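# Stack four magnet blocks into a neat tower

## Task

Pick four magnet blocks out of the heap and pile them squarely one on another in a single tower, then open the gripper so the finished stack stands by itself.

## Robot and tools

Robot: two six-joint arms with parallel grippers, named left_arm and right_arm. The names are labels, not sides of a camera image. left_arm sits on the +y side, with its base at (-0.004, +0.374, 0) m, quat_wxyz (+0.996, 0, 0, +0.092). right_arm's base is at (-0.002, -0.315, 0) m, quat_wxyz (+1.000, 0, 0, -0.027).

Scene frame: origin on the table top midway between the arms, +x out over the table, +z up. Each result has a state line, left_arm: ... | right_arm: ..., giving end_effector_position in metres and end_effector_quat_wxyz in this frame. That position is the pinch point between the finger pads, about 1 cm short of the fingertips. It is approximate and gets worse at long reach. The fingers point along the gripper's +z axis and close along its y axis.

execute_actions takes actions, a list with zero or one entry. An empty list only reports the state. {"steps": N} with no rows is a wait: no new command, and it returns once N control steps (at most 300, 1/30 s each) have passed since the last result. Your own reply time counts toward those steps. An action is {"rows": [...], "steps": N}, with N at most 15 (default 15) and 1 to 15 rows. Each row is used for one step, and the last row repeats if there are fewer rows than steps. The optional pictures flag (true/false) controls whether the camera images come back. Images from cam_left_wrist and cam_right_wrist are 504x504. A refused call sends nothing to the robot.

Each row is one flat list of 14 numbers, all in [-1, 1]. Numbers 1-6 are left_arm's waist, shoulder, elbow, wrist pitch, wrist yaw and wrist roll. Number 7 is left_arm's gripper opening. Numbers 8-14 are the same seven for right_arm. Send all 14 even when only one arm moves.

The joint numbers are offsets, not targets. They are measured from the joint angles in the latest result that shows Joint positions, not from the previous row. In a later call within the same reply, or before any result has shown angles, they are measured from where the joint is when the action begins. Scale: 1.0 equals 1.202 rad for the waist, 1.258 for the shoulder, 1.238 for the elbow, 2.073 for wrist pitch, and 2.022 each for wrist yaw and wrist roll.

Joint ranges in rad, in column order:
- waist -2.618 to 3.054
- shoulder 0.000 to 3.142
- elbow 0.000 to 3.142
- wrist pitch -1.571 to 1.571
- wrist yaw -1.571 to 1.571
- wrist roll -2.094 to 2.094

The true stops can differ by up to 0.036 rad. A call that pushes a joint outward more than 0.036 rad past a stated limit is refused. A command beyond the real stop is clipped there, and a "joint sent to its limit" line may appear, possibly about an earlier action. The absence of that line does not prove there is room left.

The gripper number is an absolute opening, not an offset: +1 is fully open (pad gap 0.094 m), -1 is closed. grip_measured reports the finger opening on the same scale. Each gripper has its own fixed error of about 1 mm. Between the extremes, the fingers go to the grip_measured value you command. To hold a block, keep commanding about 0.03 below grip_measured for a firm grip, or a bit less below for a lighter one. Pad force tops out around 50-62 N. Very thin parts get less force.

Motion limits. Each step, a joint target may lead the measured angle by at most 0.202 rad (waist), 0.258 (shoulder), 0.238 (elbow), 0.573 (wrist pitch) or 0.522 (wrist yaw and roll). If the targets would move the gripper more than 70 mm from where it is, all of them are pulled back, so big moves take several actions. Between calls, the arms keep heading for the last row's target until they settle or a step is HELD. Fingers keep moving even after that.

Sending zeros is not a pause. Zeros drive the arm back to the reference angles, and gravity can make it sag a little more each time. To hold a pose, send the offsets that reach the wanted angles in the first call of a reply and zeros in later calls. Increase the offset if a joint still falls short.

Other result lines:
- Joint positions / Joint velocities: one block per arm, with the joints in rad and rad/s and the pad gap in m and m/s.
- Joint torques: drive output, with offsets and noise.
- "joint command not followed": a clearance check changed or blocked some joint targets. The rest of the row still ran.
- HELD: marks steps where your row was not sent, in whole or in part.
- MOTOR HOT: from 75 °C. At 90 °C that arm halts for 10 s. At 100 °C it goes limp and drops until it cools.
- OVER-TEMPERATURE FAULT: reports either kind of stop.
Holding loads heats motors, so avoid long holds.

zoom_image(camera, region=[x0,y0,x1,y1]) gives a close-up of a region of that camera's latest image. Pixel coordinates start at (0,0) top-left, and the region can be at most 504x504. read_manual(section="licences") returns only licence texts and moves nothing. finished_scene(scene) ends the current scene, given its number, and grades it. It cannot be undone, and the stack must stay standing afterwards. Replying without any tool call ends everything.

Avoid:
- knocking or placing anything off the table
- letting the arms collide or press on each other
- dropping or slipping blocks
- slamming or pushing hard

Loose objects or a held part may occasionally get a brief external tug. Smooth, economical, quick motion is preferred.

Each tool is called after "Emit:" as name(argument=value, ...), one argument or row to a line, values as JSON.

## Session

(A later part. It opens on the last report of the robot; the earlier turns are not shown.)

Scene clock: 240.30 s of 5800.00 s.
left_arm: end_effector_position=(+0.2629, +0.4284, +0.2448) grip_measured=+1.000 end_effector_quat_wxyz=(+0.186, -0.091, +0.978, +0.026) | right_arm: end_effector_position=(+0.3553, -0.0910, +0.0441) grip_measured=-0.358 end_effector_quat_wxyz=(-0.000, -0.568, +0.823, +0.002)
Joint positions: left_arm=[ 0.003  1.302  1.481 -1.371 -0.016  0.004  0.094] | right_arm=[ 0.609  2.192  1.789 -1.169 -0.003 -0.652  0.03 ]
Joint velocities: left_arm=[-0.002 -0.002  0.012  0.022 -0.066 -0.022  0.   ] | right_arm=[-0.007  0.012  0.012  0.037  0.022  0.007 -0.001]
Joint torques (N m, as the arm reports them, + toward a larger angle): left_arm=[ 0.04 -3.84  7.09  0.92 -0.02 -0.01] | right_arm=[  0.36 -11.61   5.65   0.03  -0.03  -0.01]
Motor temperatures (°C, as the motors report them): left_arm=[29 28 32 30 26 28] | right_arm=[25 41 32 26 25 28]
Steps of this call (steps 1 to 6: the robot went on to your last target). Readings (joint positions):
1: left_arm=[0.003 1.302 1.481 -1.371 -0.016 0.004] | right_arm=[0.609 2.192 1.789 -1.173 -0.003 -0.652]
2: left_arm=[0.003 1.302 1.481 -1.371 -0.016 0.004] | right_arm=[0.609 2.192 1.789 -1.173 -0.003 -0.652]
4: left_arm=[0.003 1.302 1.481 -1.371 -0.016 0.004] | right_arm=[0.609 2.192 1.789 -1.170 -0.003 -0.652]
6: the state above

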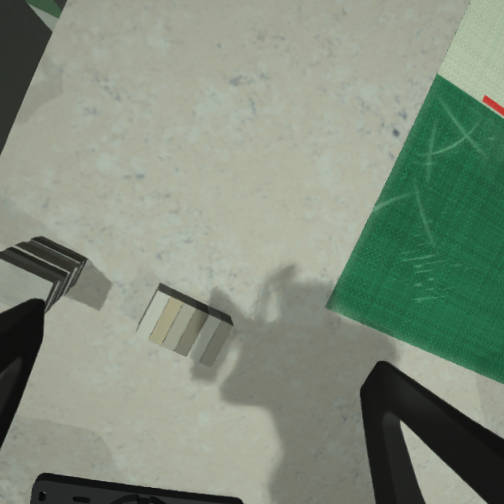

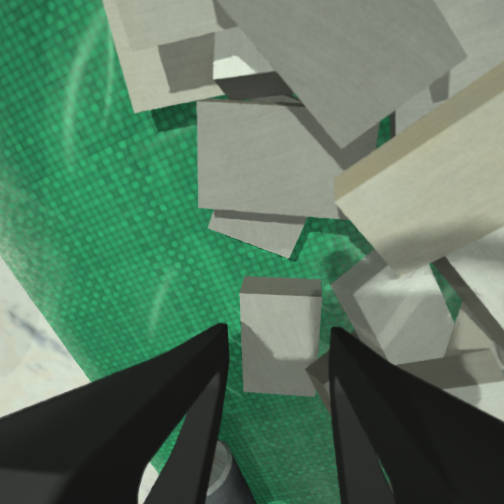

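Emit:
execute_actions(
  actions=[
    {"rows":[[0,0,0,0,0,0,1,0,0,0,0.012,0,0,-0.36],[0,0,0,0,0,0,1,0,0,-0.013,0.018,0,0,-0.36],[0,0,0,0,0,0,1,0,0.003,-0.019,0.023,0,0,-0.36],[0,0,0,0,0,0,1,0,0.005,-0.025,0.028,0,0,-0.36],[0,0,0,0,0,0,1,0,0.007,-0.031,0.033,0,0,-0.36],[0,0,0,0,0,0,1,0,0.009,-0.037,0.038,0,0,-0.36],[0,0,0,0,0,0,1,0,0.011,-0.043,0.038,0,0,-0.36],[0,0,0,0,0,0,1,0,0.013,-0.048,0.038,0,0,-0.36],[0,0,0,0,0,0,1,0,0.013,-0.052,0.038,0,0,-0.36]],"steps":15},
  ],
)

Scene clock: 244.57 s of 5800.00 s.
left_arm: end_effector_position=(+0.2629, +0.4284, +0.2448) grip_measured=+1.000 end_effector_quat_wxyz=(+0.186, -0.091, +0.978, +0.026) | right_arm: end_effector_position=(+0.3548, -0.0910, +0.0286) grip_measured=-0.358 end_effector_quat_wxyz=(-0.001, -0.568, +0.823, +0.002)
Joint positions: left_arm=[ 0.003  1.302  1.481 -1.371 -0.016  0.004  0.094] | right_arm=[ 0.609  2.203  1.745 -1.115 -0.005 -0.652  0.03 ]
Joint velocities: left_arm=[-0.002 -0.002 -0.002  0.081 -0.037  0.051  0.   ] | right_arm=[ 0.027 -0.002 -0.007 -0.066 -0.022 -0.037 -0.   ]
Joint torques (N m, as the arm reports them, + toward a larger angle): left_arm=[ 0.07 -3.78  7.12  0.92 -0.04 -0.02] | right_arm=[  0.2  -10.92   5.18   0.05  -0.05  -0.02]
Motor temperatures (°C, as the motors report them): left_arm=[29 28 32 30 26 28] | right_arm=[25 41 31 26 25 28]
Steps of this call (steps 1 to 15: the robot went on to your last target; steps 16 to 90: nothing new was sent; then 0.77 s passed at rest; steps 91 to 105: all 15 steps of this action). Readings (joint positions):
91: left_arm=[0.003 1.302 1.481 -1.371 -0.016 0.004] | right_arm=[0.609 2.192 1.789 -1.167 -0.003 -0.652]
92: left_arm=[0.003 1.302 1.481 -1.371 -0.016 0.004] | right_arm=[0.609 2.192 1.789 -1.165 -0.003 -0.652]
94: left_arm=[0.003 1.302 1.481 -1.371 -0.016 0.004] | right_arm=[0.609 2.192 1.789 -1.155 -0.003 -0.652]
98: left_arm=[0.003 1.302 1.481 -1.371 -0.016 0.004] | right_arm=[0.609 2.192 1.767 -1.128 -0.003 -0.652]
105: the state above

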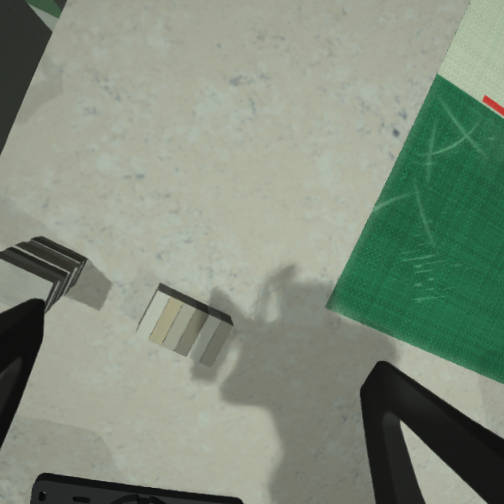

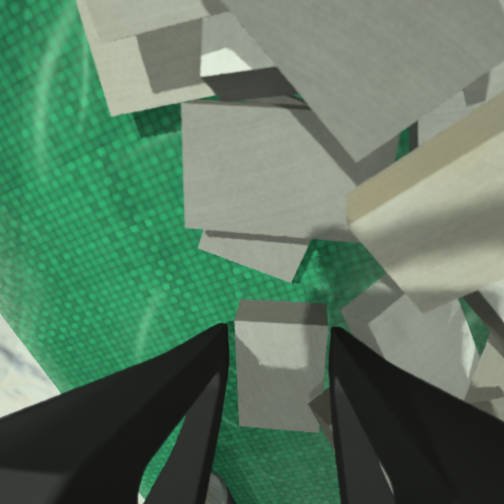

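Emit:
execute_actions(
  actions=[
    {"rows":[[0,0,0,0,0,0,1,0,0.006,0,0,0,0,-0.36],[0,0,0,0,0,0,1,0,0.011,0,0,0,0,-0.36],[0,0,0,0,0,0,1,0,0.015,0,0,0,0,-0.36],[0,0,0,0,0,0,1,0,0.015,0,0,0,0,-0.36],[0,0,0,0,0,0,1,0,0.015,0,0,0,0,-0.36],[0,0,0,0,0,0,1,0,0.015,0,0,0,0,-0.39],[0,0,0,0,0,0,1,0,0.01,0,0,0,0,-0.42],[0,0,0,0,0,0,1,0,0.01,0,0,0,0,-0.45],[0,0,0,0,0,0,1,0,0.01,0,0,0,0,-0.48],[0,0,0,0,0,0,1,0,0.01,0,0,0,0,-0.52]],"steps":14},
  ],
)

Scene clock: 247.53 s of 5800.00 s.
left_arm: end_effector_position=(+0.2629, +0.4284, +0.2448) grip_measured=+1.000 end_effector_quat_wxyz=(+0.186, -0.091, +0.978, +0.026) | right_arm: end_effector_position=(+0.3544, -0.0909, +0.0267) grip_measured=-0.488 end_effector_quat_wxyz=(-0.003, -0.568, +0.823, +0.003)
Joint positions: left_arm=[ 0.003  1.302  1.481 -1.371 -0.016  0.004  0.094] | right_arm=[ 0.609  2.208  1.745 -1.114 -0.006 -0.652  0.024]
Joint velocities: left_arm=[-0.002  0.012  0.002 -0.066 -0.081 -0.022  0.   ] | right_arm=[ 0.002 -0.002 -0.007  0.022 -0.007  0.095 -0.001]
Joint torques (N m, as the arm reports them, + toward a larger angle): left_arm=[-0.06 -3.82  7.14  0.96  0.01  0.  ] | right_arm=[ -0.14 -10.79   6.81  -0.22  -0.04  -0.01]
Motor temperatures (°C, as the motors report them): left_arm=[29 28 32 30 26 28] | right_arm=[25 41 31 26 25 28]
Steps of this call (steps 1 to 15: the robot went on to your last target; steps 16 to 75: nothing new was sent; steps 76 to 89: all 14 steps of this action). Readings (joint positions):
76: left_arm=[0.003 1.302 1.481 -1.371 -0.016 0.004] | right_arm=[0.609 2.203 1.745 -1.114 -0.005 -0.652]
77: left_arm=[0.003 1.302 1.481 -1.371 -0.016 0.004] | right_arm=[0.609 2.203 1.745 -1.114 -0.005 -0.652]
79: left_arm=[0.003 1.302 1.481 -1.371 -0.016 0.004] | right_arm=[0.609 2.205 1.745 -1.114 -0.005 -0.652]
83: left_arm=[0.003 1.302 1.481 -1.371 -0.016 0.004] | right_arm=[0.609 2.208 1.745 -1.114 -0.006 -0.652]
89: the state above

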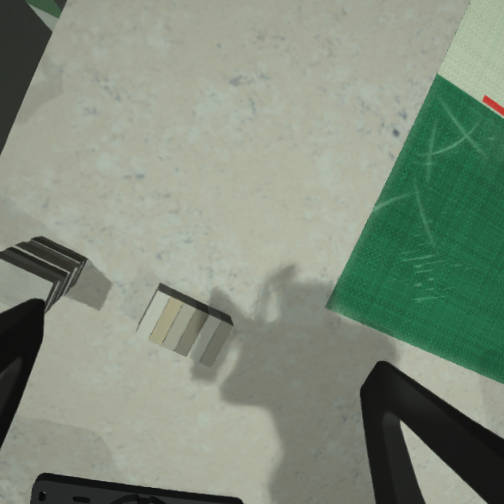

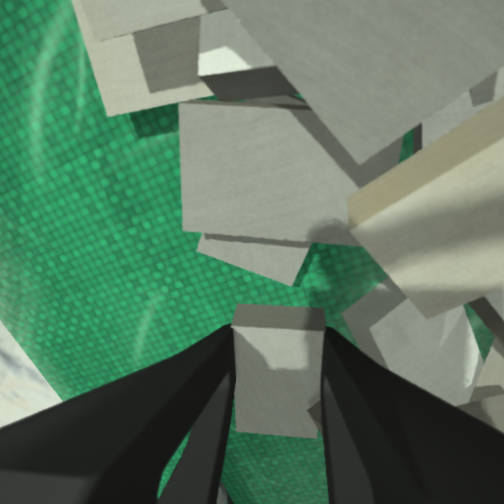

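Emit:
execute_actions(
  actions=[
    {"rows":[[0,0,0,0,0,0,1,0.012,-0.015,0,-0.01,0,0,-0.52],[0,0,0,0,0,0,1,0.018,-0.018,0,-0.015,0,0,-0.52],[0,0,0,0,0,0,1,0.024,-0.02,0,-0.02,0,0,-0.52],[0,0,0,0,0,0,1,0.028,-0.02,0,-0.025,0,0,-0.52],[0,0,0,0,0,0,1,0.028,-0.02,0,-0.025,0,0,-0.52],[0,0,0,0,0,0,1,0.028,-0.02,0,-0.025,0,0,-0.52],[0,0,0,0,0,0,1,0.028,-0.03,0,-0.03,0,0,-0.52],[0,0,0,0,0,0,1,0.028,-0.045,0,-0.04,0,0,-0.52],[0,0,0,0,0,0,1,0.028,-0.06,0,-0.05,0,0,-0.52],[0,0,0,0,0,0,1,0.028,-0.075,0,-0.06,0,0,-0.52],[0,0,0,0,0,0,1,0.028,-0.09,0,-0.065,0,0,-0.52],[0,0,0,0,0,0,1,0.028,-0.105,0,-0.07,0,0,-0.52],[0,0,0,0,0,0,1,0.028,-0.12,0,-0.07,0,0,-0.52]],"steps":15},
  ],
)

Scene clock: 252.83 s of 5800.00 s.
left_arm: end_effector_position=(+0.2629, +0.4284, +0.2448) grip_measured=+1.000 end_effector_quat_wxyz=(+0.186, -0.091, +0.978, +0.026) | right_arm: end_effector_position=(+0.3334, -0.0903, +0.0731) grip_measured=-0.488 end_effector_quat_wxyz=(+0.005, -0.580, +0.815, +0.002)
Joint positions: left_arm=[ 0.003  1.302  1.481 -1.371 -0.016  0.004  0.094] | right_arm=[ 0.639  2.09   1.745 -1.216 -0.004 -0.652  0.024]
Joint velocities: left_arm=[-0.017  0.002  0.002  0.037 -0.022  0.066  0.   ] | right_arm=[ 0.002 -0.564  0.002 -0.227  0.022  0.066 -0.001]
Joint torques (N m, as the arm reports them, + toward a larger angle): left_arm=[-0.15 -3.79  7.03  0.92  0.    0.02] | right_arm=[  0.18 -10.56   7.04  -0.32   0.01  -0.01]
Motor temperatures (°C, as the motors report them): left_arm=[29 28 32 30 26 28] | right_arm=[25 42 31 26 25 28]
Steps of this call (steps 1 to 15: the robot went on to your last target; steps 16 to 90: nothing new was sent; then 1.80 s passed at rest; steps 91 to 105: all 15 steps of this action). Readings (joint positions):
91: left_arm=[0.003 1.302 1.481 -1.371 -0.016 0.004] | right_arm=[0.609 2.208 1.745 -1.114 -0.006 -0.652]
92: left_arm=[0.003 1.302 1.481 -1.371 -0.016 0.004] | right_arm=[0.610 2.208 1.745 -1.114 -0.006 -0.652]
94: left_arm=[0.003 1.302 1.481 -1.371 -0.016 0.004] | right_arm=[0.615 2.208 1.745 -1.121 -0.004 -0.652]
98: left_arm=[0.003 1.302 1.481 -1.371 -0.016 0.004] | right_arm=[0.633 2.204 1.745 -1.142 -0.004 -0.652]
105: the state above

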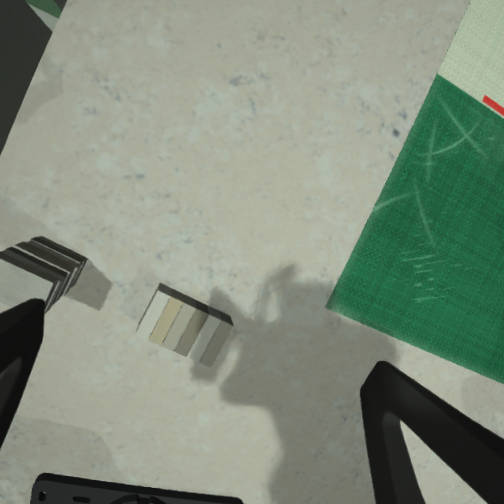

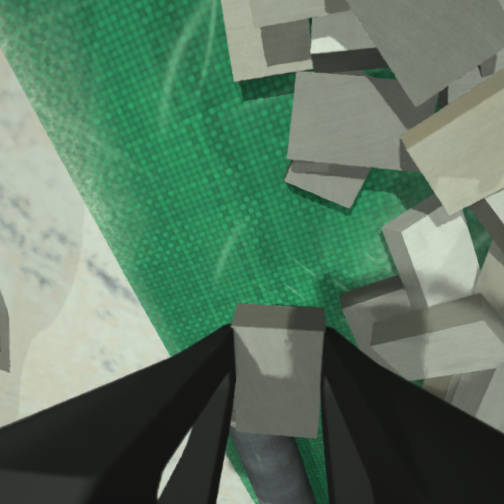

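Emit:
execute_actions(
  actions=[
    {"rows":[[0,0,0,0,0,0,1,0.012,-0.04,-0.02,-0.01,0,0.03,-0.52],[0,0,0,0,0,0,1,0.028,-0.055,-0.045,0,0,0.06,-0.52],[0,0,0,0,0,0,1,0.048,-0.075,-0.075,0.01,0,0.09,-0.52],[0,0,0,0,0,0,1,0.072,-0.097,-0.107,0.02,0,0.12,-0.52],[0,0,0,0,0,0,1,0.098,-0.12,-0.14,0.03,0,0.15,-0.52],[0,0,0,0,0,0,1,0.125,-0.143,-0.173,0.04,0,0.18,-0.52],[0,0,0,0,0,0,1,0.152,-0.166,-0.206,0.05,0,0.21,-0.52],[0,0,0,0,0,0,1,0.179,-0.189,-0.24,0.06,0,0.24,-0.52],[0,0,0,0,0,0,1,0.205,-0.21,-0.272,0.07,0,0.27,-0.52],[0,0,0,0,0,0,1,0.229,-0.23,-0.303,0.079,0,0.3,-0.52],[0,0,0,0,0,0,1,0.25,-0.247,-0.332,0.079,0,0.325,-0.52],[0,0,0,0,0,0,1,0.268,-0.261,-0.358,0.079,0,0.325,-0.52],[0,0,0,0,0,0,1,0.282,-0.272,-0.38,0.079,0,0.325,-0.52],[0,0,0,0,0,0,1,0.291,-0.278,-0.395,0.079,0,0.325,-0.52],[0,0,0,0,0,0,1,0.296,-0.281,-0.405,0.079,0,0.325,-0.52]],"steps":15},
  ],
  pictures=false,
)

Emit:
execute_actions(
  actions=[
    {"steps":14},
  ],
)

Scene clock: 260.10 s of 5800.00 s.
left_arm: end_effector_position=(+0.2629, +0.4284, +0.2448) grip_measured=+1.000 end_effector_quat_wxyz=(+0.186, -0.091, +0.978, +0.026) | right_arm: end_effector_position=(+0.1826, -0.0557, +0.0715) grip_measured=-0.488 end_effector_quat_wxyz=(+0.002, -0.494, +0.869, +0.007)
Joint positions: left_arm=[ 0.003  1.302  1.481 -1.371 -0.016  0.004  0.094] | right_arm=[ 0.995  1.765  1.294 -1.091 -0.011 -0.092  0.024]
Joint velocities: left_arm=[ 0.002  0.002  0.002  0.007 -0.022  0.066  0.   ] | right_arm=[ 0.32  -0.295 -0.628 -0.051 -0.066  0.52   0.   ]
Joint torques (N m, as the arm reports them, + toward a larger angle): left_arm=[-0.12 -3.76  7.24  0.93 -0.01  0.01] | right_arm=[-1.64 -8.57  5.65  0.18  0.04  0.06]
Motor temperatures (°C, as the motors report them): left_arm=[29 28 32 31 26 28] | right_arm=[25 42 31 26 25 28]
Steps of this call (steps 1 to 30: the robot went on to your last target; steps 31 to 90: nothing new was sent; then 3.77 s passed at rest; steps 91 to 105: all 15 steps of this action). Readings (joint positions):
91: left_arm=[0.003 1.302 1.481 -1.371 -0.016 0.004] | right_arm=[0.639 2.059 1.745 -1.242 -0.004 -0.643]
92: left_arm=[0.003 1.302 1.481 -1.371 -0.016 0.004] | right_arm=[0.641 2.056 1.738 -1.236 -0.003 -0.624]
94: left_arm=[0.003 1.302 1.481 -1.371 -0.016 0.004] | right_arm=[0.657 2.031 1.690 -1.210 0.002 -0.561]
98: left_arm=[0.003 1.302 1.481 -1.371 -0.016 0.004] | right_arm=[0.769 1.931 1.529 -1.158 0.008 -0.380]
105: the state above

Scene clock: 260.57 s of 5800.00 s.
left_arm: end_effector_position=(+0.2629, +0.4284, +0.2448) grip_measured=+1.000 end_effector_quat_wxyz=(+0.186, -0.091, +0.978, +0.026) | right_arm: end_effector_position=(+0.1769, -0.0597, +0.0647) grip_measured=-0.488 end_effector_quat_wxyz=(-0.003, -0.459, +0.888, +0.004)
Joint positions: left_arm=[ 0.003  1.302  1.481 -1.371 -0.016  0.004  0.094] | right_arm=[ 1.003  1.756  1.256 -1.071 -0.01  -0.005  0.024]
Joint velocities: left_arm=[-0.007 -0.017 -0.002  0.051 -0.037 -0.051  0.   ] | right_arm=[ 0.007  0.002  0.002 -0.022 -0.007 -0.081 -0.001]
Joint torques (N m, as the arm reports them, + toward a larger angle): left_arm=[ 0.03 -3.84  7.15  0.98 -0.01  0.02] | right_arm=[-0.71 -9.03  5.73 -0.01  0.03  0.01]
Motor temperatures (°C, as the motors report them): left_arm=[29 28 32 31 26 28] | right_arm=[25 42 31 26 25 28]
Steps of this call (steps 1 to 14: the robot went on to your last target). Readings (joint positions):
1: left_arm=[0.003 1.302 1.481 -1.371 -0.016 0.004] | right_arm=[1.003 1.758 1.277 -1.091 -0.013 -0.074]
2: left_arm=[0.003 1.302 1.481 -1.371 -0.016 0.004] | right_arm=[1.005 1.756 1.266 -1.091 -0.013 -0.060]
4: left_arm=[0.003 1.302 1.481 -1.371 -0.016 0.004] | right_arm=[1.003 1.756 1.257 -1.088 -0.011 -0.038]
8: left_arm=[0.003 1.302 1.481 -1.371 -0.016 0.004] | right_arm=[1.003 1.756 1.256 -1.078 -0.010 -0.016]
14: the state above

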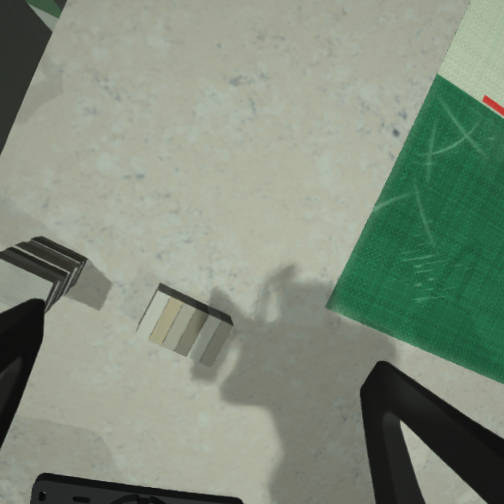

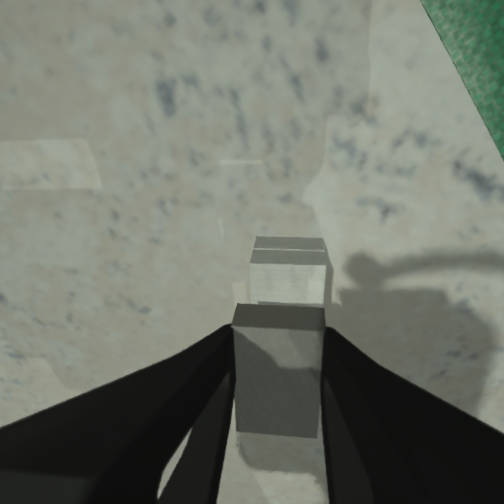

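Emit:
execute_actions(
  actions=[
    {"rows":[[0,0,0,0,0,0,1,-0.014,0,0,0.015,0,0,-0.52],[0,0,0,0,0,0,1,-0.014,0.005,-0.01,0.022,0,0,-0.52],[0,0,0,0,0,0,1,-0.014,0.01,-0.015,0.029,0,0,-0.52],[0,0,0,0,0,0,1,-0.014,0.014,-0.02,0.036,0,0,-0.52],[0,0,0,0,0,0,1,-0.014,0.018,-0.025,0.04,0,0,-0.52],[0,0,0,0,0,0,1,-0.014,0.021,-0.03,0.04,0,0,-0.52],[0,0,0,0,0,0,1,-0.014,0.024,-0.035,0.04,0,0,-0.52]],"steps":15},
  ],
  pictures=false,
)

Emit:
execute_actions(
  actions=[
    {"steps":5},
  ],
)

Emit:
zoom_image(
  camera="cam_right_wrist",
  region=[180,200,380,440],
)

Scene clock: 265.37 s of 5800.00 s.
left_arm: end_effector_position=(+0.2629, +0.4284, +0.2448) grip_measured=+1.000 end_effector_quat_wxyz=(+0.186, -0.091, +0.978, +0.026) | right_arm: end_effector_position=(+0.1808, -0.0580, +0.0489) grip_measured=-0.488 end_effector_quat_wxyz=(-0.002, -0.454, +0.891, +0.005)
Joint positions: left_arm=[ 0.003  1.302  1.481 -1.371 -0.016  0.004  0.094] | right_arm=[ 0.996  1.786  1.226 -1.011 -0.01  -0.001  0.024]
Joint velocities: left_arm=[-0.012 -0.027 -0.002  0.066 -0.051 -0.022  0.   ] | right_arm=[ 0.012  0.002  0.012  0.11  -0.007  0.051  0.   ]
Joint torques (N m, as the arm reports them, + toward a larger angle): left_arm=[ 0.   -3.83  7.11  0.97 -0.02  0.01] | right_arm=[-0.73 -7.56  5.54 -0.03 -0.02 -0.06]
Motor temperatures (°C, as the motors report them): left_arm=[29 28 32 31 26 28] | right_arm=[25 42 31 26 25 28]
Steps of this call (steps 1 to 30: the robot went on to your last target; steps 31 to 90: nothing new was sent; then 1.30 s passed at rest; steps 91 to 105: all 15 steps of this action). Readings (joint positions):
91: left_arm=[0.003 1.302 1.481 -1.371 -0.016 0.004] | right_arm=[1.002 1.756 1.256 -1.068 -0.010 -0.001]
92: left_arm=[0.003 1.302 1.481 -1.371 -0.016 0.004] | right_arm=[1.001 1.756 1.256 -1.065 -0.010 -0.001]
94: left_arm=[0.003 1.302 1.481 -1.371 -0.016 0.004] | right_arm=[0.998 1.758 1.256 -1.052 -0.010 -0.001]
98: left_arm=[0.003 1.302 1.481 -1.371 -0.016 0.004] | right_arm=[0.996 1.772 1.244 -1.018 -0.010 -0.001]
105: the state above

Scene clock: 265.53 s of 5800.00 s.
left_arm: end_effector_position=(+0.2629, +0.4284, +0.2448) grip_measured=+1.000 end_effector_quat_wxyz=(+0.186, -0.091, +0.978, +0.026) | right_arm: end_effector_position=(+0.1814, -0.0572, +0.0490) grip_measured=-0.488 end_effector_quat_wxyz=(-0.000, -0.454, +0.891, +0.006)
Joint positions: left_arm=[ 0.003  1.302  1.481 -1.371 -0.016  0.004  0.094] | right_arm=[ 0.996  1.786  1.226 -1.007 -0.01  -0.001  0.024]
Joint velocities: left_arm=[ 0.002 -0.012  0.002 -0.022 -0.022  0.051  0.   ] | right_arm=[ 0.002 -0.002  0.022 -0.095 -0.037 -0.022  0.001]
Joint torques (N m, as the arm reports them, + toward a larger angle): left_arm=[-0.04 -3.8   7.07  0.94  0.    0.  ] | right_arm=[-0.79 -7.66  5.39 -0.03 -0.02 -0.06]
Motor temperatures (°C, as the motors report them): left_arm=[29 28 32 31 26 28] | right_arm=[25 42 31 26 25 28]
Steps of this call (steps 1 to 5: the robot went on to your last target). Readings (joint positions):
1: left_arm=[0.003 1.302 1.481 -1.371 -0.016 0.004] | right_arm=[0.996 1.786 1.226 -1.010 -0.010 -0.001]
2: left_arm=[0.003 1.302 1.481 -1.371 -0.016 0.004] | right_arm=[0.996 1.786 1.226 -1.009 -0.010 -0.001]
4: left_arm=[0.003 1.302 1.481 -1.371 -0.016 0.004] | right_arm=[0.996 1.786 1.226 -1.007 -0.010 -0.001]
5: the state above

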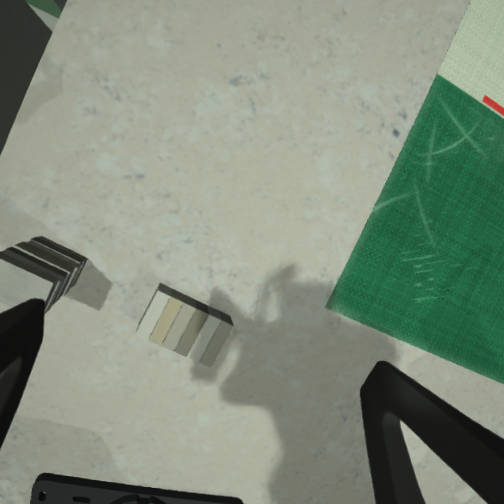

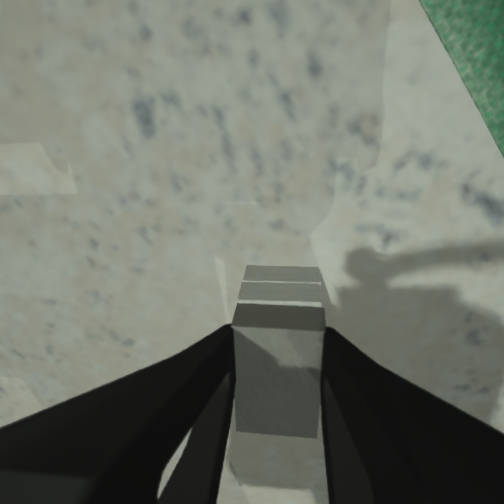

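Region (180, 200, 380, 440) of cam_right_wrist's 504x504 image, scaled by 2.100, with more detail than that image has.

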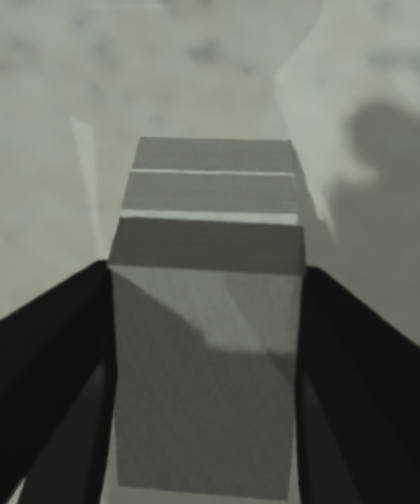

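Emit:
execute_actions(
  actions=[
    {"rows":[[0,0,0,0,0,0,1,0,0.008,0,0,0,0,-0.52],[0,0,0,0,0,0,1,0,0.011,0,0,0,0,-0.52],[0,0,0,0,0,0,1,0,0.014,0,0,0,0,-0.52],[0,0,0,0,0,0,1,0,0.017,0,0,0,0,-0.52],[0,0,0,0,0,0,1,0,0.02,0,0,0,0,-0.52],[0,0,0,0,0,0,1,0,0.023,0,0,0,0,-0.52]],"steps":12},
  ],
)

Emit:
zoom_image(
  camera="cam_right_wrist",
  region=[180,200,380,440],
)

Scene clock: 268.57 s of 5800.00 s.
left_arm: end_effector_position=(+0.2629, +0.4284, +0.2448) grip_measured=+1.000 end_effector_quat_wxyz=(+0.186, -0.091, +0.978, +0.026) | right_arm: end_effector_position=(+0.1808, -0.0578, +0.0444) grip_measured=-0.488 end_effector_quat_wxyz=(-0.007, -0.454, +0.891, +0.003)
Joint positions: left_arm=[ 0.003  1.302  1.481 -1.371 -0.016  0.004  0.094] | right_arm=[ 0.996  1.801  1.226 -1.006 -0.011 -0.001  0.024]
Joint velocities: left_arm=[ 0.007 -0.007 -0.002 -0.037 -0.022 -0.081  0.   ] | right_arm=[-0.012  0.002  0.017 -0.081 -0.095  0.066 -0.001]
Joint torques (N m, as the arm reports them, + toward a larger angle): left_arm=[-0.03 -3.88  7.06  0.96  0.01  0.01] | right_arm=[-0.01 -6.64  6.82 -0.18 -0.05 -0.01]
Motor temperatures (°C, as the motors report them): left_arm=[29 28 32 31 26 28] | right_arm=[25 41 31 26 25 28]
Steps of this call (steps 1 to 15: the robot went on to your last target; steps 16 to 79: nothing new was sent; steps 80 to 91: all 12 steps of this action). Readings (joint positions):
80: left_arm=[0.003 1.302 1.481 -1.371 -0.016 0.004] | right_arm=[0.996 1.786 1.226 -1.006 -0.010 -0.001]
81: left_arm=[0.003 1.302 1.481 -1.371 -0.016 0.004] | right_arm=[0.996 1.786 1.226 -1.006 -0.010 -0.001]
83: left_arm=[0.003 1.302 1.481 -1.371 -0.016 0.004] | right_arm=[0.996 1.790 1.226 -1.006 -0.010 -0.001]
87: left_arm=[0.003 1.302 1.481 -1.371 -0.016 0.004] | right_arm=[0.996 1.801 1.226 -1.006 -0.011 -0.001]
91: the state above

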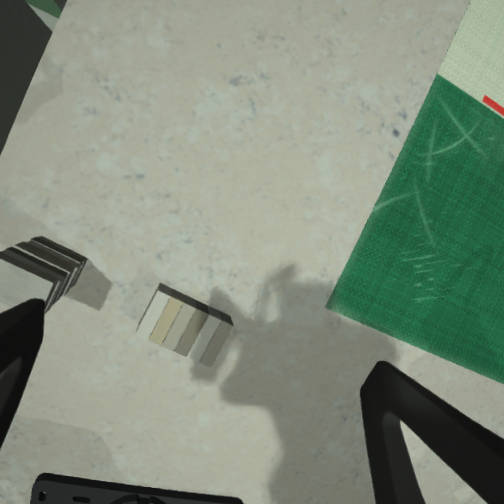

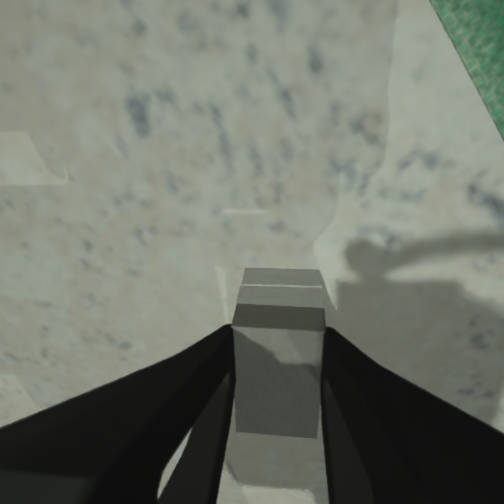

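Region (180, 200, 380, 440) of cam_right_wrist's 504x504 image, scaled by 2.100, with more detail than that image has.

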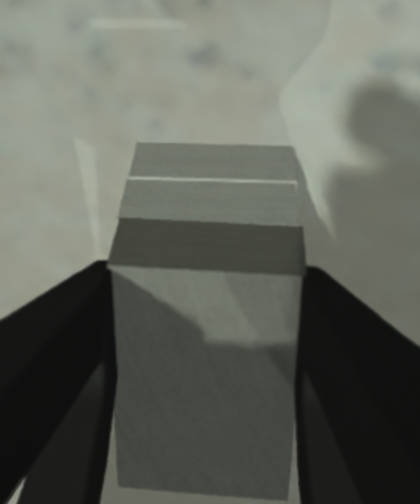

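Emit:
execute_actions(
  actions=[
    {"rows":[[0,0,0,0,0,0,1,0,0,0,0,0,0,-0.49],[0,0,0,0,0,0,1,0,0,0,0,0,0,-0.47],[0,0,0,0,0,0,1,0,0,0,0,0,0,-0.44],[0,0,0,0,0,0,1,0,0,0,0,0,0,-0.3],[0,0,0,0,0,0,1,0,0,0,0,0,0,-0.2],[0,0,0,0,0,0,1,0,-0.01,0.03,-0.01,0,0,-0.2],[0,0,0,0,0,0,1,0,-0.01,0.055,-0.025,0,0,-0.2],[0,0,0,0,0,0,1,0,-0.01,0.08,-0.04,0,0,-0.2],[0,0,0,0,0,0,1,0,-0.01,0.11,-0.055,0,0,-0.2],[0,0,0,0,0,0,1,0,-0.01,0.14,-0.07,0,0,-0.2],[0,0,0,0,0,0,1,0,0,0.17,-0.085,0,0,-0.2],[0,0,0,0,0,0,1,0,0.01,0.2,-0.1,0,0,-0.2],[0,0,0,0,0,0,1,0,0.02,0.23,-0.11,0,0,-0.2],[0,0,0,0,0,0,1,0,0.03,0.26,-0.12,0,0,-0.2],[0,0,0,0,0,0,1,0,0.04,0.28,-0.13,0,0,-0.2]],"steps":15},
  ],
)

Scene clock: 279.80 s of 5800.00 s.
left_arm: end_effector_position=(+0.2629, +0.4284, +0.2448) grip_measured=+1.000 end_effector_quat_wxyz=(+0.186, -0.091, +0.978, +0.026) | right_arm: end_effector_position=(+0.2034, -0.0269, +0.1058) grip_measured=-0.202 end_effector_quat_wxyz=(+0.031, -0.454, +0.890, +0.022)
Joint positions: left_arm=[ 0.003  1.302  1.481 -1.371 -0.016  0.004  0.094] | right_arm=[ 0.996  1.817  1.494 -1.173 -0.01  -0.001  0.037]
Joint velocities: left_arm=[-0.007  0.007  0.002  0.022  0.037  0.066  0.   ] | right_arm=[ 0.002  0.193  1.087 -0.447 -0.007 -0.007 -0.   ]
Joint torques (N m, as the arm reports them, + toward a larger angle): left_arm=[-0.18 -3.98  7.09  0.93 -0.03  0.  ] | right_arm=[-0.03 -6.45  8.07 -0.35 -0.02 -0.01]
Motor temperatures (°C, as the motors report them): left_arm=[29 28 32 31 26 28] | right_arm=[25 40 31 26 25 28]
Steps of this call (steps 1 to 15: the robot went on to your last target; steps 16 to 90: nothing new was sent; then 7.73 s passed at rest; steps 91 to 105: all 15 steps of this action). Readings (joint positions):
91: left_arm=[0.003 1.302 1.481 -1.371 -0.016 0.004] | right_arm=[0.996 1.801 1.226 -1.006 -0.011 -0.001]
92: left_arm=[0.003 1.302 1.481 -1.371 -0.016 0.004] | right_arm=[0.996 1.801 1.226 -1.006 -0.011 -0.001]
94: left_arm=[0.003 1.302 1.481 -1.371 -0.016 0.004] | right_arm=[0.996 1.801 1.226 -1.006 -0.010 -0.001]
98: left_arm=[0.003 1.302 1.481 -1.371 -0.016 0.004] | right_arm=[0.996 1.801 1.244 -1.028 -0.010 -0.001]
105: the state above

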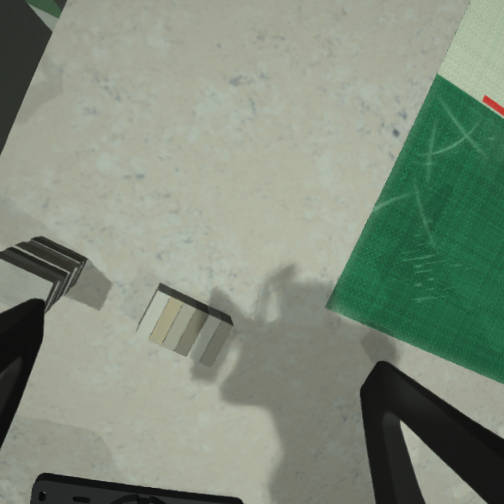

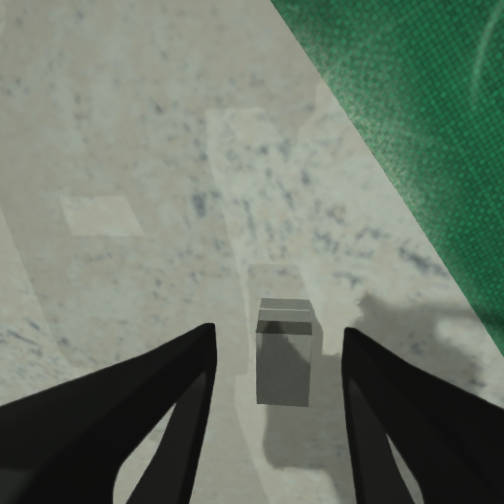

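Emit:
execute_actions(
  actions=[
    {"rows":[[0,0,0,0,0,0,1,-0.012,0.035,0.08,-0.052,0,0.01,-0.2],[0,0,0,0,0,0,1,-0.03,0.05,0.105,-0.056,0,0.02,-0.2],[0,0,0,0,0,0,1,-0.052,0.07,0.135,-0.06,0,0.03,-0.2],[0,0,0,0,0,0,1,-0.078,0.092,0.168,-0.064,0,0.04,-0.2],[0,0,0,0,0,0,1,-0.106,0.115,0.203,-0.068,0,0.05,-0.2],[0,0,0,0,0,0,1,-0.135,0.138,0.238,-0.072,0,0.06,-0.2],[0,0,0,0,0,0,1,-0.164,0.161,0.273,-0.076,0,0.07,-0.2],[0,0,0,0,0,0,1,-0.193,0.184,0.308,-0.08,0,0.08,-0.2],[0,0,0,0,0,0,1,-0.22,0.207,0.343,-0.084,0,0.09,-0.2],[0,0,0,0,0,0,1,-0.245,0.229,0.376,-0.088,0,0.1,-0.2],[0,0,0,0,0,0,1,-0.267,0.25,0.407,-0.092,0,0.11,-0.2],[0,0,0,0,0,0,1,-0.286,0.268,0.435,-0.095,0,0.11,-0.2],[0,0,0,0,0,0,1,-0.3,0.283,0.459,-0.095,0,0.11,-0.2],[0,0,0,0,0,0,1,-0.31,0.295,0.478,-0.095,0,0.11,-0.2],[0,0,0,0,0,0,1,-0.315,0.304,0.49,-0.095,0,0.11,-0.2]],"steps":15},
  ],
  pictures=false,
)

Emit:
execute_actions(
  actions=[
    {"steps":10},
  ],
)

Scene clock: 286.17 s of 5800.00 s.
left_arm: end_effector_position=(+0.2629, +0.4284, +0.2448) grip_measured=+1.000 end_effector_quat_wxyz=(+0.186, -0.091, +0.978, +0.026) | right_arm: end_effector_position=(+0.3720, -0.0720, +0.1127) grip_measured=-0.202 end_effector_quat_wxyz=(+0.045, -0.191, +0.980, +0.024)
Joint positions: left_arm=[ 0.003  1.302  1.481 -1.371 -0.016  0.004  0.094] | right_arm=[ 0.622  2.176  2.032 -1.324 -0.012  0.185  0.037]
Joint velocities: left_arm=[ 0.012 -0.007  0.002  0.095 -0.007  0.051  0.   ] | right_arm=[-0.579  0.452  0.618 -0.081  0.066  0.286 -0.   ]
Joint torques (N m, as the arm reports them, + toward a larger angle): left_arm=[-0.07 -3.85  6.94  0.94  0.    0.  ] | right_arm=[  2.55 -11.87   9.59  -0.34  -0.06   0.04]
Motor temperatures (°C, as the motors report them): left_arm=[29 28 32 31 26 28] | right_arm=[25 40 31 26 25 28]
Steps of this call (steps 1 to 30: the robot went on to your last target; steps 31 to 90: nothing new was sent; then 2.87 s passed at rest; steps 91 to 105: all 15 steps of this action). Readings (joint positions):
91: left_arm=[0.003 1.302 1.481 -1.371 -0.016 0.004] | right_arm=[0.996 1.847 1.551 -1.261 -0.010 0.002]
92: left_arm=[0.003 1.302 1.481 -1.371 -0.016 0.004] | right_arm=[0.994 1.851 1.558 -1.268 -0.011 0.007]
94: left_arm=[0.003 1.302 1.481 -1.371 -0.016 0.004] | right_arm=[0.973 1.882 1.606 -1.290 -0.015 0.026]
98: left_arm=[0.003 1.302 1.481 -1.371 -0.016 0.004] | right_arm=[0.857 1.994 1.775 -1.305 -0.020 0.084]
105: the state above

Scene clock: 286.50 s of 5800.00 s.
left_arm: end_effector_position=(+0.2629, +0.4284, +0.2448) grip_measured=+1.000 end_effector_quat_wxyz=(+0.186, -0.091, +0.978, +0.026) | right_arm: end_effector_position=(+0.3757, -0.0767, +0.1107) grip_measured=-0.202 end_effector_quat_wxyz=(+0.038, -0.171, +0.984, +0.019)
Joint positions: left_arm=[ 0.003  1.302  1.481 -1.371 -0.016  0.004  0.094] | right_arm=[ 0.611  2.2    2.063 -1.35  -0.007  0.213  0.037]
Joint velocities: left_arm=[-0.007 -0.012 -0.002  0.081 -0.022 -0.081  0.   ] | right_arm=[ 0.046 -0.012  0.002 -0.066 -0.007  0.051  0.   ]
Joint torques (N m, as the arm reports them, + toward a larger angle): left_arm=[-0.03 -3.88  7.16  0.92 -0.02  0.02] | right_arm=[  0.4  -11.68  10.28  -0.16  -0.06   0.08]
Motor temperatures (°C, as the motors report them): left_arm=[29 28 32 31 26 28] | right_arm=[25 40 31 26 25 28]
Steps of this call (steps 1 to 10: the robot went on to your last target). Readings (joint positions):
1: left_arm=[0.003 1.302 1.481 -1.371 -0.016 0.004] | right_arm=[0.606 2.189 2.048 -1.324 -0.009 0.192]
2: left_arm=[0.003 1.302 1.481 -1.371 -0.016 0.004] | right_arm=[0.595 2.195 2.055 -1.326 -0.007 0.197]
4: left_arm=[0.003 1.302 1.481 -1.371 -0.016 0.004] | right_arm=[0.591 2.200 2.059 -1.333 -0.005 0.205]
8: left_arm=[0.003 1.302 1.481 -1.371 -0.016 0.004] | right_arm=[0.605 2.200 2.063 -1.347 -0.006 0.211]
10: the state above

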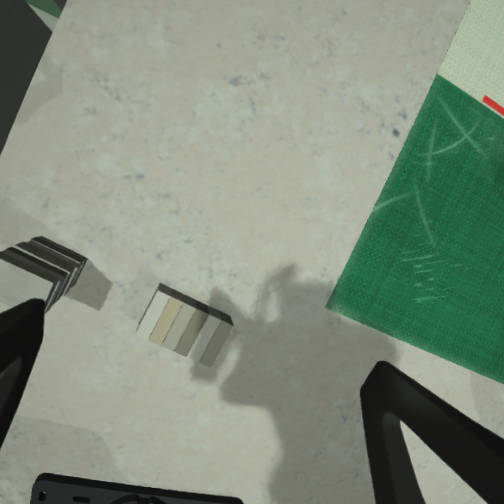

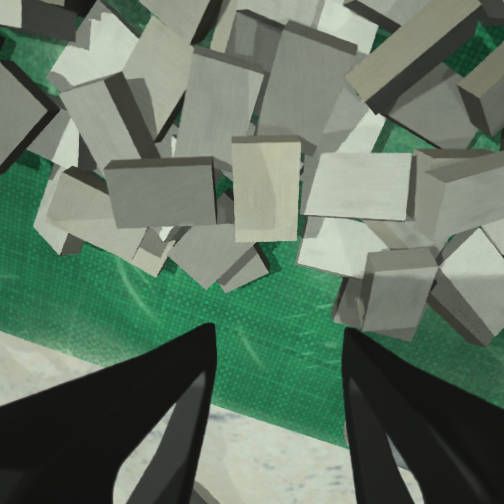

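Emit:
execute_actions(
  actions=[
    {"rows":[[0,0,0,0,0,0,1,0,0.005,0.04,0,0,0,-0.3],[0,0,0,0,0,0,1,0,0.015,0.055,0,0,0,-0.3],[0,0,0,0,0,0,1,0,0.027,0.072,0,0,0,-0.3],[0,0,0,0,0,0,1,0,0.039,0.089,0,0,0,-0.3],[0,0,0,0,0,0,1,0,0.051,0.106,0,0,0,-0.3],[0,0,0,0,0,0,1,0,0.063,0.123,0,0,0,-0.3],[0,0,0,0,0,0,1,0,0.075,0.14,0,0,0,-0.3],[0,0,0,0,0,0,1,0,0.087,0.157,0,0,0,-0.3],[0,0,0,0,0,0,1,0,0.099,0.172,0,0,0,-0.3],[0,0,0,0,0,0,1,0,0.11,0.185,0,0,0,-0.3],[0,0,0,0,0,0,1,0,0.119,0.195,0,0,0,-0.3],[0,0,0,0,0,0,1,0,0.126,0.195,0,0,0,-0.3]],"steps":15},
  ],
  pictures=false,
)

Emit:
execute_actions(
  actions=[
    {"steps":8},
  ],
)

Scene clock: 291.43 s of 5800.00 s.
left_arm: end_effector_position=(+0.2629, +0.4284, +0.2448) grip_measured=+1.000 end_effector_quat_wxyz=(+0.186, -0.091, +0.978, +0.026) | right_arm: end_effector_position=(+0.4096, -0.0548, +0.0987) grip_measured=-0.298 end_effector_quat_wxyz=(+0.059, -0.170, +0.983, +0.028)
Joint positions: left_arm=[ 0.003  1.302  1.481 -1.371 -0.016  0.004  0.094] | right_arm=[ 0.612  2.352  2.267 -1.355 -0.008  0.216  0.033]
Joint velocities: left_arm=[ 0.002 -0.012 -0.007 -0.022 -0.037  0.051  0.   ] | right_arm=[-0.012  0.144  0.007 -0.037  0.066  0.022 -0.   ]
Joint torques (N m, as the arm reports them, + toward a larger angle): left_arm=[ 0.03 -3.71  7.09  0.94  0.    0.01] | right_arm=[ -0.12 -12.74  10.35   0.08  -0.01  -0.05]
Motor temperatures (°C, as the motors report them): left_arm=[29 28 32 31 26 28] | right_arm=[25 41 32 26 25 28]
Steps of this call (steps 1 to 30: the robot went on to your last target; steps 31 to 90: nothing new was sent; then 1.43 s passed at rest; steps 91 to 105: all 15 steps of this action). Readings (joint positions):
91: left_arm=[0.003 1.302 1.481 -1.371 -0.016 0.004] | right_arm=[0.612 2.200 2.063 -1.355 -0.008 0.216]
92: left_arm=[0.003 1.302 1.481 -1.371 -0.016 0.004] | right_arm=[0.612 2.202 2.069 -1.357 -0.008 0.216]
94: left_arm=[0.003 1.302 1.481 -1.371 -0.016 0.004] | right_arm=[0.612 2.220 2.103 -1.358 -0.008 0.216]
98: left_arm=[0.003 1.302 1.481 -1.371 -0.016 0.004] | right_arm=[0.612 2.273 2.192 -1.357 -0.008 0.216]
105: the state above

Scene clock: 291.70 s of 5800.00 s.
left_arm: end_effector_position=(+0.2629, +0.4284, +0.2448) grip_measured=+1.000 end_effector_quat_wxyz=(+0.186, -0.091, +0.978, +0.026) | right_arm: end_effector_position=(+0.4094, -0.0549, +0.0944) grip_measured=-0.298 end_effector_quat_wxyz=(+0.055, -0.170, +0.983, +0.027)
Joint positions: left_arm=[ 0.003  1.302  1.481 -1.371 -0.016  0.004  0.094] | right_arm=[ 0.612  2.361  2.267 -1.355 -0.008  0.216  0.033]
Joint velocities: left_arm=[ 0.002  0.007 -0.007 -0.007  0.007 -0.007  0.   ] | right_arm=[-0.002 -0.017 -0.002  0.081  0.007  0.037 -0.001]
Joint torques (N m, as the arm reports them, + toward a larger angle): left_arm=[-0.1  -3.9   7.19  0.96  0.    0.02] | right_arm=[ -0.11 -13.01  10.34   0.07  -0.01  -0.05]
Motor temperatures (°C, as the motors report them): left_arm=[29 28 32 31 26 28] | right_arm=[25 41 32 26 25 28]
Steps of this call (steps 1 to 8: the robot went on to your last target). Readings (joint positions):
1: left_arm=[0.003 1.302 1.481 -1.371 -0.016 0.004] | right_arm=[0.612 2.356 2.267 -1.355 -0.008 0.216]
2: left_arm=[0.003 1.302 1.481 -1.371 -0.016 0.004] | right_arm=[0.612 2.360 2.267 -1.355 -0.008 0.216]
4: left_arm=[0.003 1.302 1.481 -1.371 -0.016 0.004] | right_arm=[0.612 2.361 2.267 -1.355 -0.008 0.216]
8: the state above

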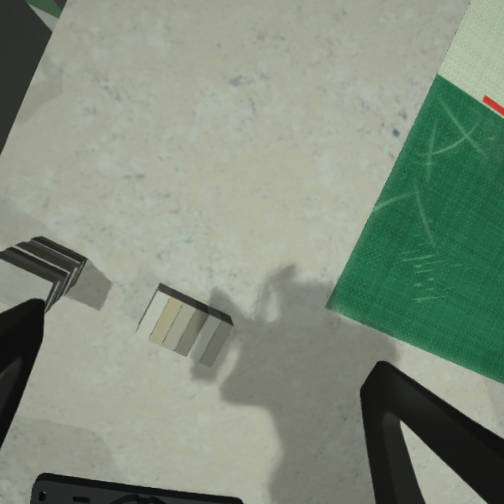

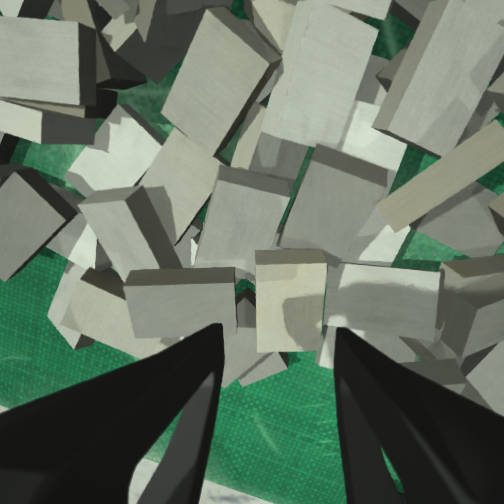

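Emit:
execute_actions(
  actions=[
    {"rows":[[0,0,0,0,0,0,1,-0.014,-0.012,-0.02,0.012,0,0,-0.35],[0,0,0,0,0,0,1,-0.014,-0.018,-0.035,0.02,0,0,-0.35],[0,0,0,0,0,0,1,-0.014,-0.024,-0.05,0.028,0,0,-0.35],[0,0,0,0,0,0,1,-0.014,-0.03,-0.065,0.036,0,0,-0.35],[0,0,0,0,0,0,1,-0.014,-0.035,-0.08,0.044,0,0,-0.35],[0,0,0,0,0,0,1,-0.014,-0.04,-0.095,0.052,0,0,-0.35],[0,0,0,0,0,0,1,-0.014,-0.044,-0.11,0.06,0,0,-0.35],[0,0,0,0,0,0,1,-0.014,-0.048,-0.125,0.069,0,0,-0.35],[0,0,0,0,0,0,1,-0.014,-0.048,-0.14,0.069,0,0,-0.35],[0,0,0,0,0,0,1,-0.014,-0.048,-0.15,0.069,0,0,-0.35]],"steps":15},
  ],
  pictures=false,
)

Emit:
execute_actions(
  actions=[
    {"steps":8},
  ],
)

Scene clock: 299.57 s of 5800.00 s.
left_arm: end_effector_position=(+0.2629, +0.4284, +0.2448) grip_measured=+1.000 end_effector_quat_wxyz=(+0.186, -0.091, +0.978, +0.026) | right_arm: end_effector_position=(+0.4023, -0.0638, +0.0674) grip_measured=-0.348 end_effector_quat_wxyz=(+0.043, -0.167, +0.985, +0.022)
Joint positions: left_arm=[ 0.003  1.302  1.481 -1.371 -0.016  0.004  0.094] | right_arm=[ 0.604  2.323  2.096 -1.247 -0.008  0.216  0.031]
Joint velocities: left_arm=[ 0.002  0.002  0.002  0.066 -0.066  0.022  0.   ] | right_arm=[ 0.022  0.002 -0.007  0.022  0.051 -0.007  0.   ]
Joint torques (N m, as the arm reports them, + toward a larger angle): left_arm=[-0.05 -3.91  6.97  0.93  0.    0.01] | right_arm=[ -0.76 -14.59   5.96   0.21  -0.02  -0.01]
Motor temperatures (°C, as the motors report them): left_arm=[29 28 32 31 26 28] | right_arm=[25 43 33 26 25 28]
Steps of this call (steps 1 to 15: the robot went on to your last target; steps 16 to 90: nothing new was sent; then 4.37 s passed at rest; steps 91 to 105: all 15 steps of this action). Readings (joint positions):
91: left_arm=[0.003 1.302 1.481 -1.371 -0.016 0.004] | right_arm=[0.611 2.361 2.267 -1.354 -0.008 0.216]
92: left_arm=[0.003 1.302 1.481 -1.371 -0.016 0.004] | right_arm=[0.611 2.360 2.262 -1.349 -0.008 0.216]
94: left_arm=[0.003 1.302 1.481 -1.371 -0.016 0.004] | right_arm=[0.609 2.351 2.237 -1.331 -0.008 0.216]
98: left_arm=[0.003 1.302 1.481 -1.371 -0.016 0.004] | right_arm=[0.604 2.331 2.163 -1.286 -0.008 0.216]
105: the state above

Scene clock: 299.83 s of 5800.00 s.
left_arm: end_effector_position=(+0.2629, +0.4284, +0.2448) grip_measured=+1.000 end_effector_quat_wxyz=(+0.186, -0.091, +0.978, +0.026) | right_arm: end_effector_position=(+0.4054, -0.0619, +0.0678) grip_measured=-0.348 end_effector_quat_wxyz=(+0.050, -0.166, +0.984, +0.025)
Joint positions: left_arm=[ 0.003  1.302  1.481 -1.371 -0.016  0.004  0.094] | right_arm=[ 0.604  2.323  2.096 -1.232 -0.008  0.216  0.031]
Joint velocities: left_arm=[ 0.002 -0.002  0.002 -0.022  0.007  0.095  0.   ] | right_arm=[-0.012 -0.007  0.022 -0.066 -0.066 -0.081  0.   ]
Joint torques (N m, as the arm reports them, + toward a larger angle): left_arm=[-0.17 -3.9   7.04  0.95 -0.02  0.01] | right_arm=[ -0.73 -14.45   5.9    0.13  -0.01  -0.01]
Motor temperatures (°C, as the motors report them): left_arm=[29 28 32 31 26 28] | right_arm=[25 43 33 26 25 28]
Steps of this call (steps 1 to 8: the robot went on to your last target). Readings (joint positions):
1: left_arm=[0.003 1.302 1.481 -1.371 -0.016 0.004] | right_arm=[0.604 2.323 2.096 -1.244 -0.008 0.216]
2: left_arm=[0.003 1.302 1.481 -1.371 -0.016 0.004] | right_arm=[0.604 2.323 2.096 -1.241 -0.008 0.216]
4: left_arm=[0.003 1.302 1.481 -1.371 -0.016 0.004] | right_arm=[0.604 2.323 2.096 -1.236 -0.008 0.216]
8: the state above

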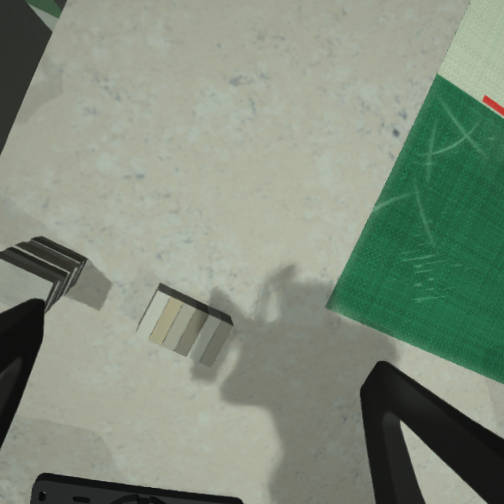

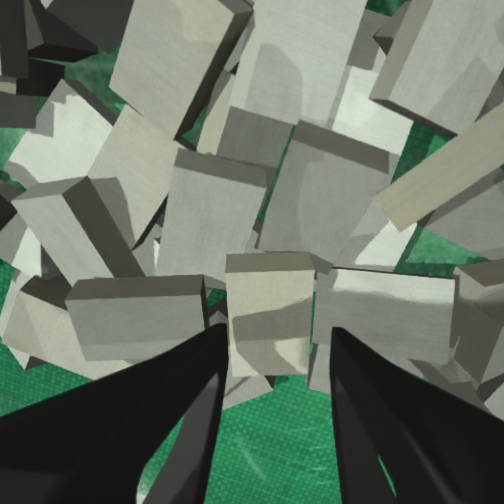

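Emit:
execute_actions(
  actions=[
    {"rows":[[0,0,0,0,0,0,1,0.013,-0.005,0,0,0,0,-0.33]],"steps":10},
  ],
)

Scene clock: 301.43 s of 5800.00 s.
left_arm: end_effector_position=(+0.2629, +0.4284, +0.2448) grip_measured=+1.000 end_effector_quat_wxyz=(+0.186, -0.091, +0.978, +0.026) | right_arm: end_effector_position=(+0.4042, -0.0590, +0.0678) grip_measured=-0.332 end_effector_quat_wxyz=(+0.051, -0.170, +0.984, +0.025)
Joint positions: left_arm=[ 0.003  1.302  1.481 -1.371 -0.016  0.004  0.094] | right_arm=[ 0.61   2.323  2.096 -1.23  -0.008  0.216  0.031]
Joint velocities: left_arm=[ 0.022 -0.002 -0.007 -0.007  0.037 -0.022  0.   ] | right_arm=[ 0.012 -0.002 -0.002  0.022 -0.066  0.037 -0.001]
Joint torques (N m, as the arm reports them, + toward a larger angle): left_arm=[ 0.03 -3.92  7.12  0.93  0.    0.01] | right_arm=[  0.75 -13.14   7.24  -0.03  -0.01  -0.01]
Motor temperatures (°C, as the motors report them): left_arm=[29 28 32 31 26 28] | right_arm=[25 44 32 27 25 28]
Steps of this call (steps 1 to 30: the robot went on to your last target; steps 31 to 38: nothing new was sent; steps 39 to 48: all 10 steps of this action). Readings (joint positions):
39: left_arm=[0.003 1.302 1.481 -1.371 -0.016 0.004] | right_arm=[0.604 2.323 2.096 -1.230 -0.008 0.216]
40: left_arm=[0.003 1.302 1.481 -1.371 -0.016 0.004] | right_arm=[0.605 2.323 2.096 -1.230 -0.008 0.216]
42: left_arm=[0.003 1.302 1.481 -1.371 -0.016 0.004] | right_arm=[0.606 2.323 2.096 -1.230 -0.008 0.216]
46: left_arm=[0.003 1.302 1.481 -1.371 -0.016 0.004] | right_arm=[0.610 2.323 2.096 -1.230 -0.008 0.216]
48: the state above

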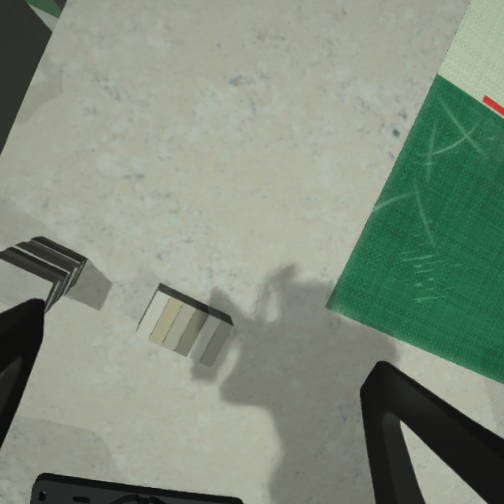

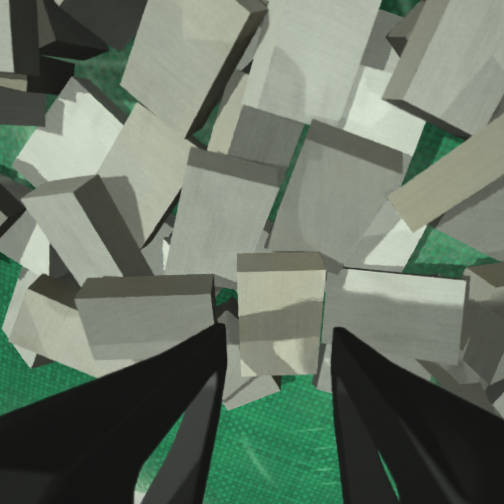

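Emit:
execute_actions(
  actions=[
    {"rows":[[0,0,0,0,0,0,1,0,0,0,0.01,0,0,-0.35],[0,0,0,0,0,0,1,0,0,-0.013,0.014,0,0,-0.35],[0,0,0,0,0,0,1,0,0,-0.019,0.018,0,0,-0.35],[0,0,0,0,0,0,1,0,0,-0.025,0.022,0,0,-0.35],[0,0,0,0,0,0,1,0,0,-0.031,0.025,0,0,-0.35],[0,0,0,0,0,0,1,0,0,-0.037,0.028,0,0,-0.35],[0,0,0,0,0,0,1,0,0,-0.043,0.028,0,0,-0.35],[0,0,0,0,0,0,1,0,0,-0.049,0.028,0,0,-0.35],[0,0,0,0,0,0,1,0,0,-0.054,0.028,0,0,-0.35]],"steps":15},
  ],
)

Scene clock: 305.30 s of 5800.00 s.
left_arm: end_effector_position=(+0.2629, +0.4284, +0.2448) grip_measured=+1.000 end_effector_quat_wxyz=(+0.186, -0.091, +0.978, +0.026) | right_arm: end_effector_position=(+0.4009, -0.0610, +0.0547) grip_measured=-0.348 end_effector_quat_wxyz=(+0.044, -0.170, +0.984, +0.022)
Joint positions: left_arm=[ 0.003  1.302  1.481 -1.371 -0.016  0.004  0.094] | right_arm=[ 0.61   2.323  2.045 -1.195 -0.008  0.216  0.031]
Joint velocities: left_arm=[-0.017 -0.007 -0.007 -0.022  0.037  0.007  0.   ] | right_arm=[-0.007 -0.002 -0.012  0.125 -0.022 -0.007 -0.001]
Joint torques (N m, as the arm reports them, + toward a larger angle): left_arm=[-0.05 -3.91  6.99  0.96  0.    0.01] | right_arm=[ -0.04 -12.35   5.95   0.12  -0.02  -0.02]
Motor temperatures (°C, as the motors report them): left_arm=[29 28 32 31 26 28] | right_arm=[25 44 32 27 25 28]
Steps of this call (steps 1 to 15: the robot went on to your last target; steps 16 to 90: nothing new was sent; then 0.37 s passed at rest; steps 91 to 105: all 15 steps of this action). Readings (joint positions):
91: left_arm=[0.003 1.302 1.481 -1.371 -0.016 0.004] | right_arm=[0.610 2.323 2.096 -1.230 -0.008 0.216]
92: left_arm=[0.003 1.302 1.481 -1.371 -0.016 0.004] | right_arm=[0.610 2.323 2.096 -1.229 -0.008 0.216]
94: left_arm=[0.003 1.302 1.481 -1.371 -0.016 0.004] | right_arm=[0.610 2.323 2.096 -1.223 -0.008 0.216]
98: left_arm=[0.003 1.302 1.481 -1.371 -0.016 0.004] | right_arm=[0.610 2.323 2.073 -1.199 -0.008 0.216]
105: the state above

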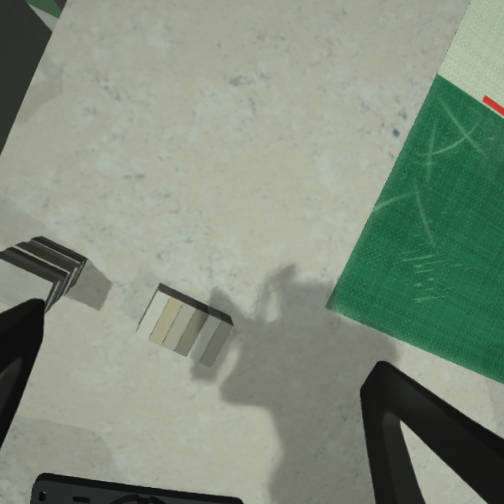

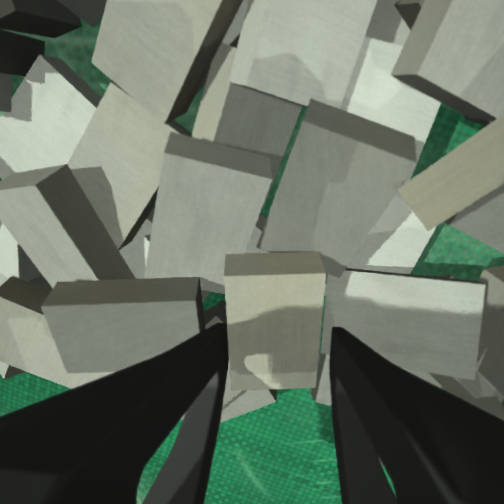

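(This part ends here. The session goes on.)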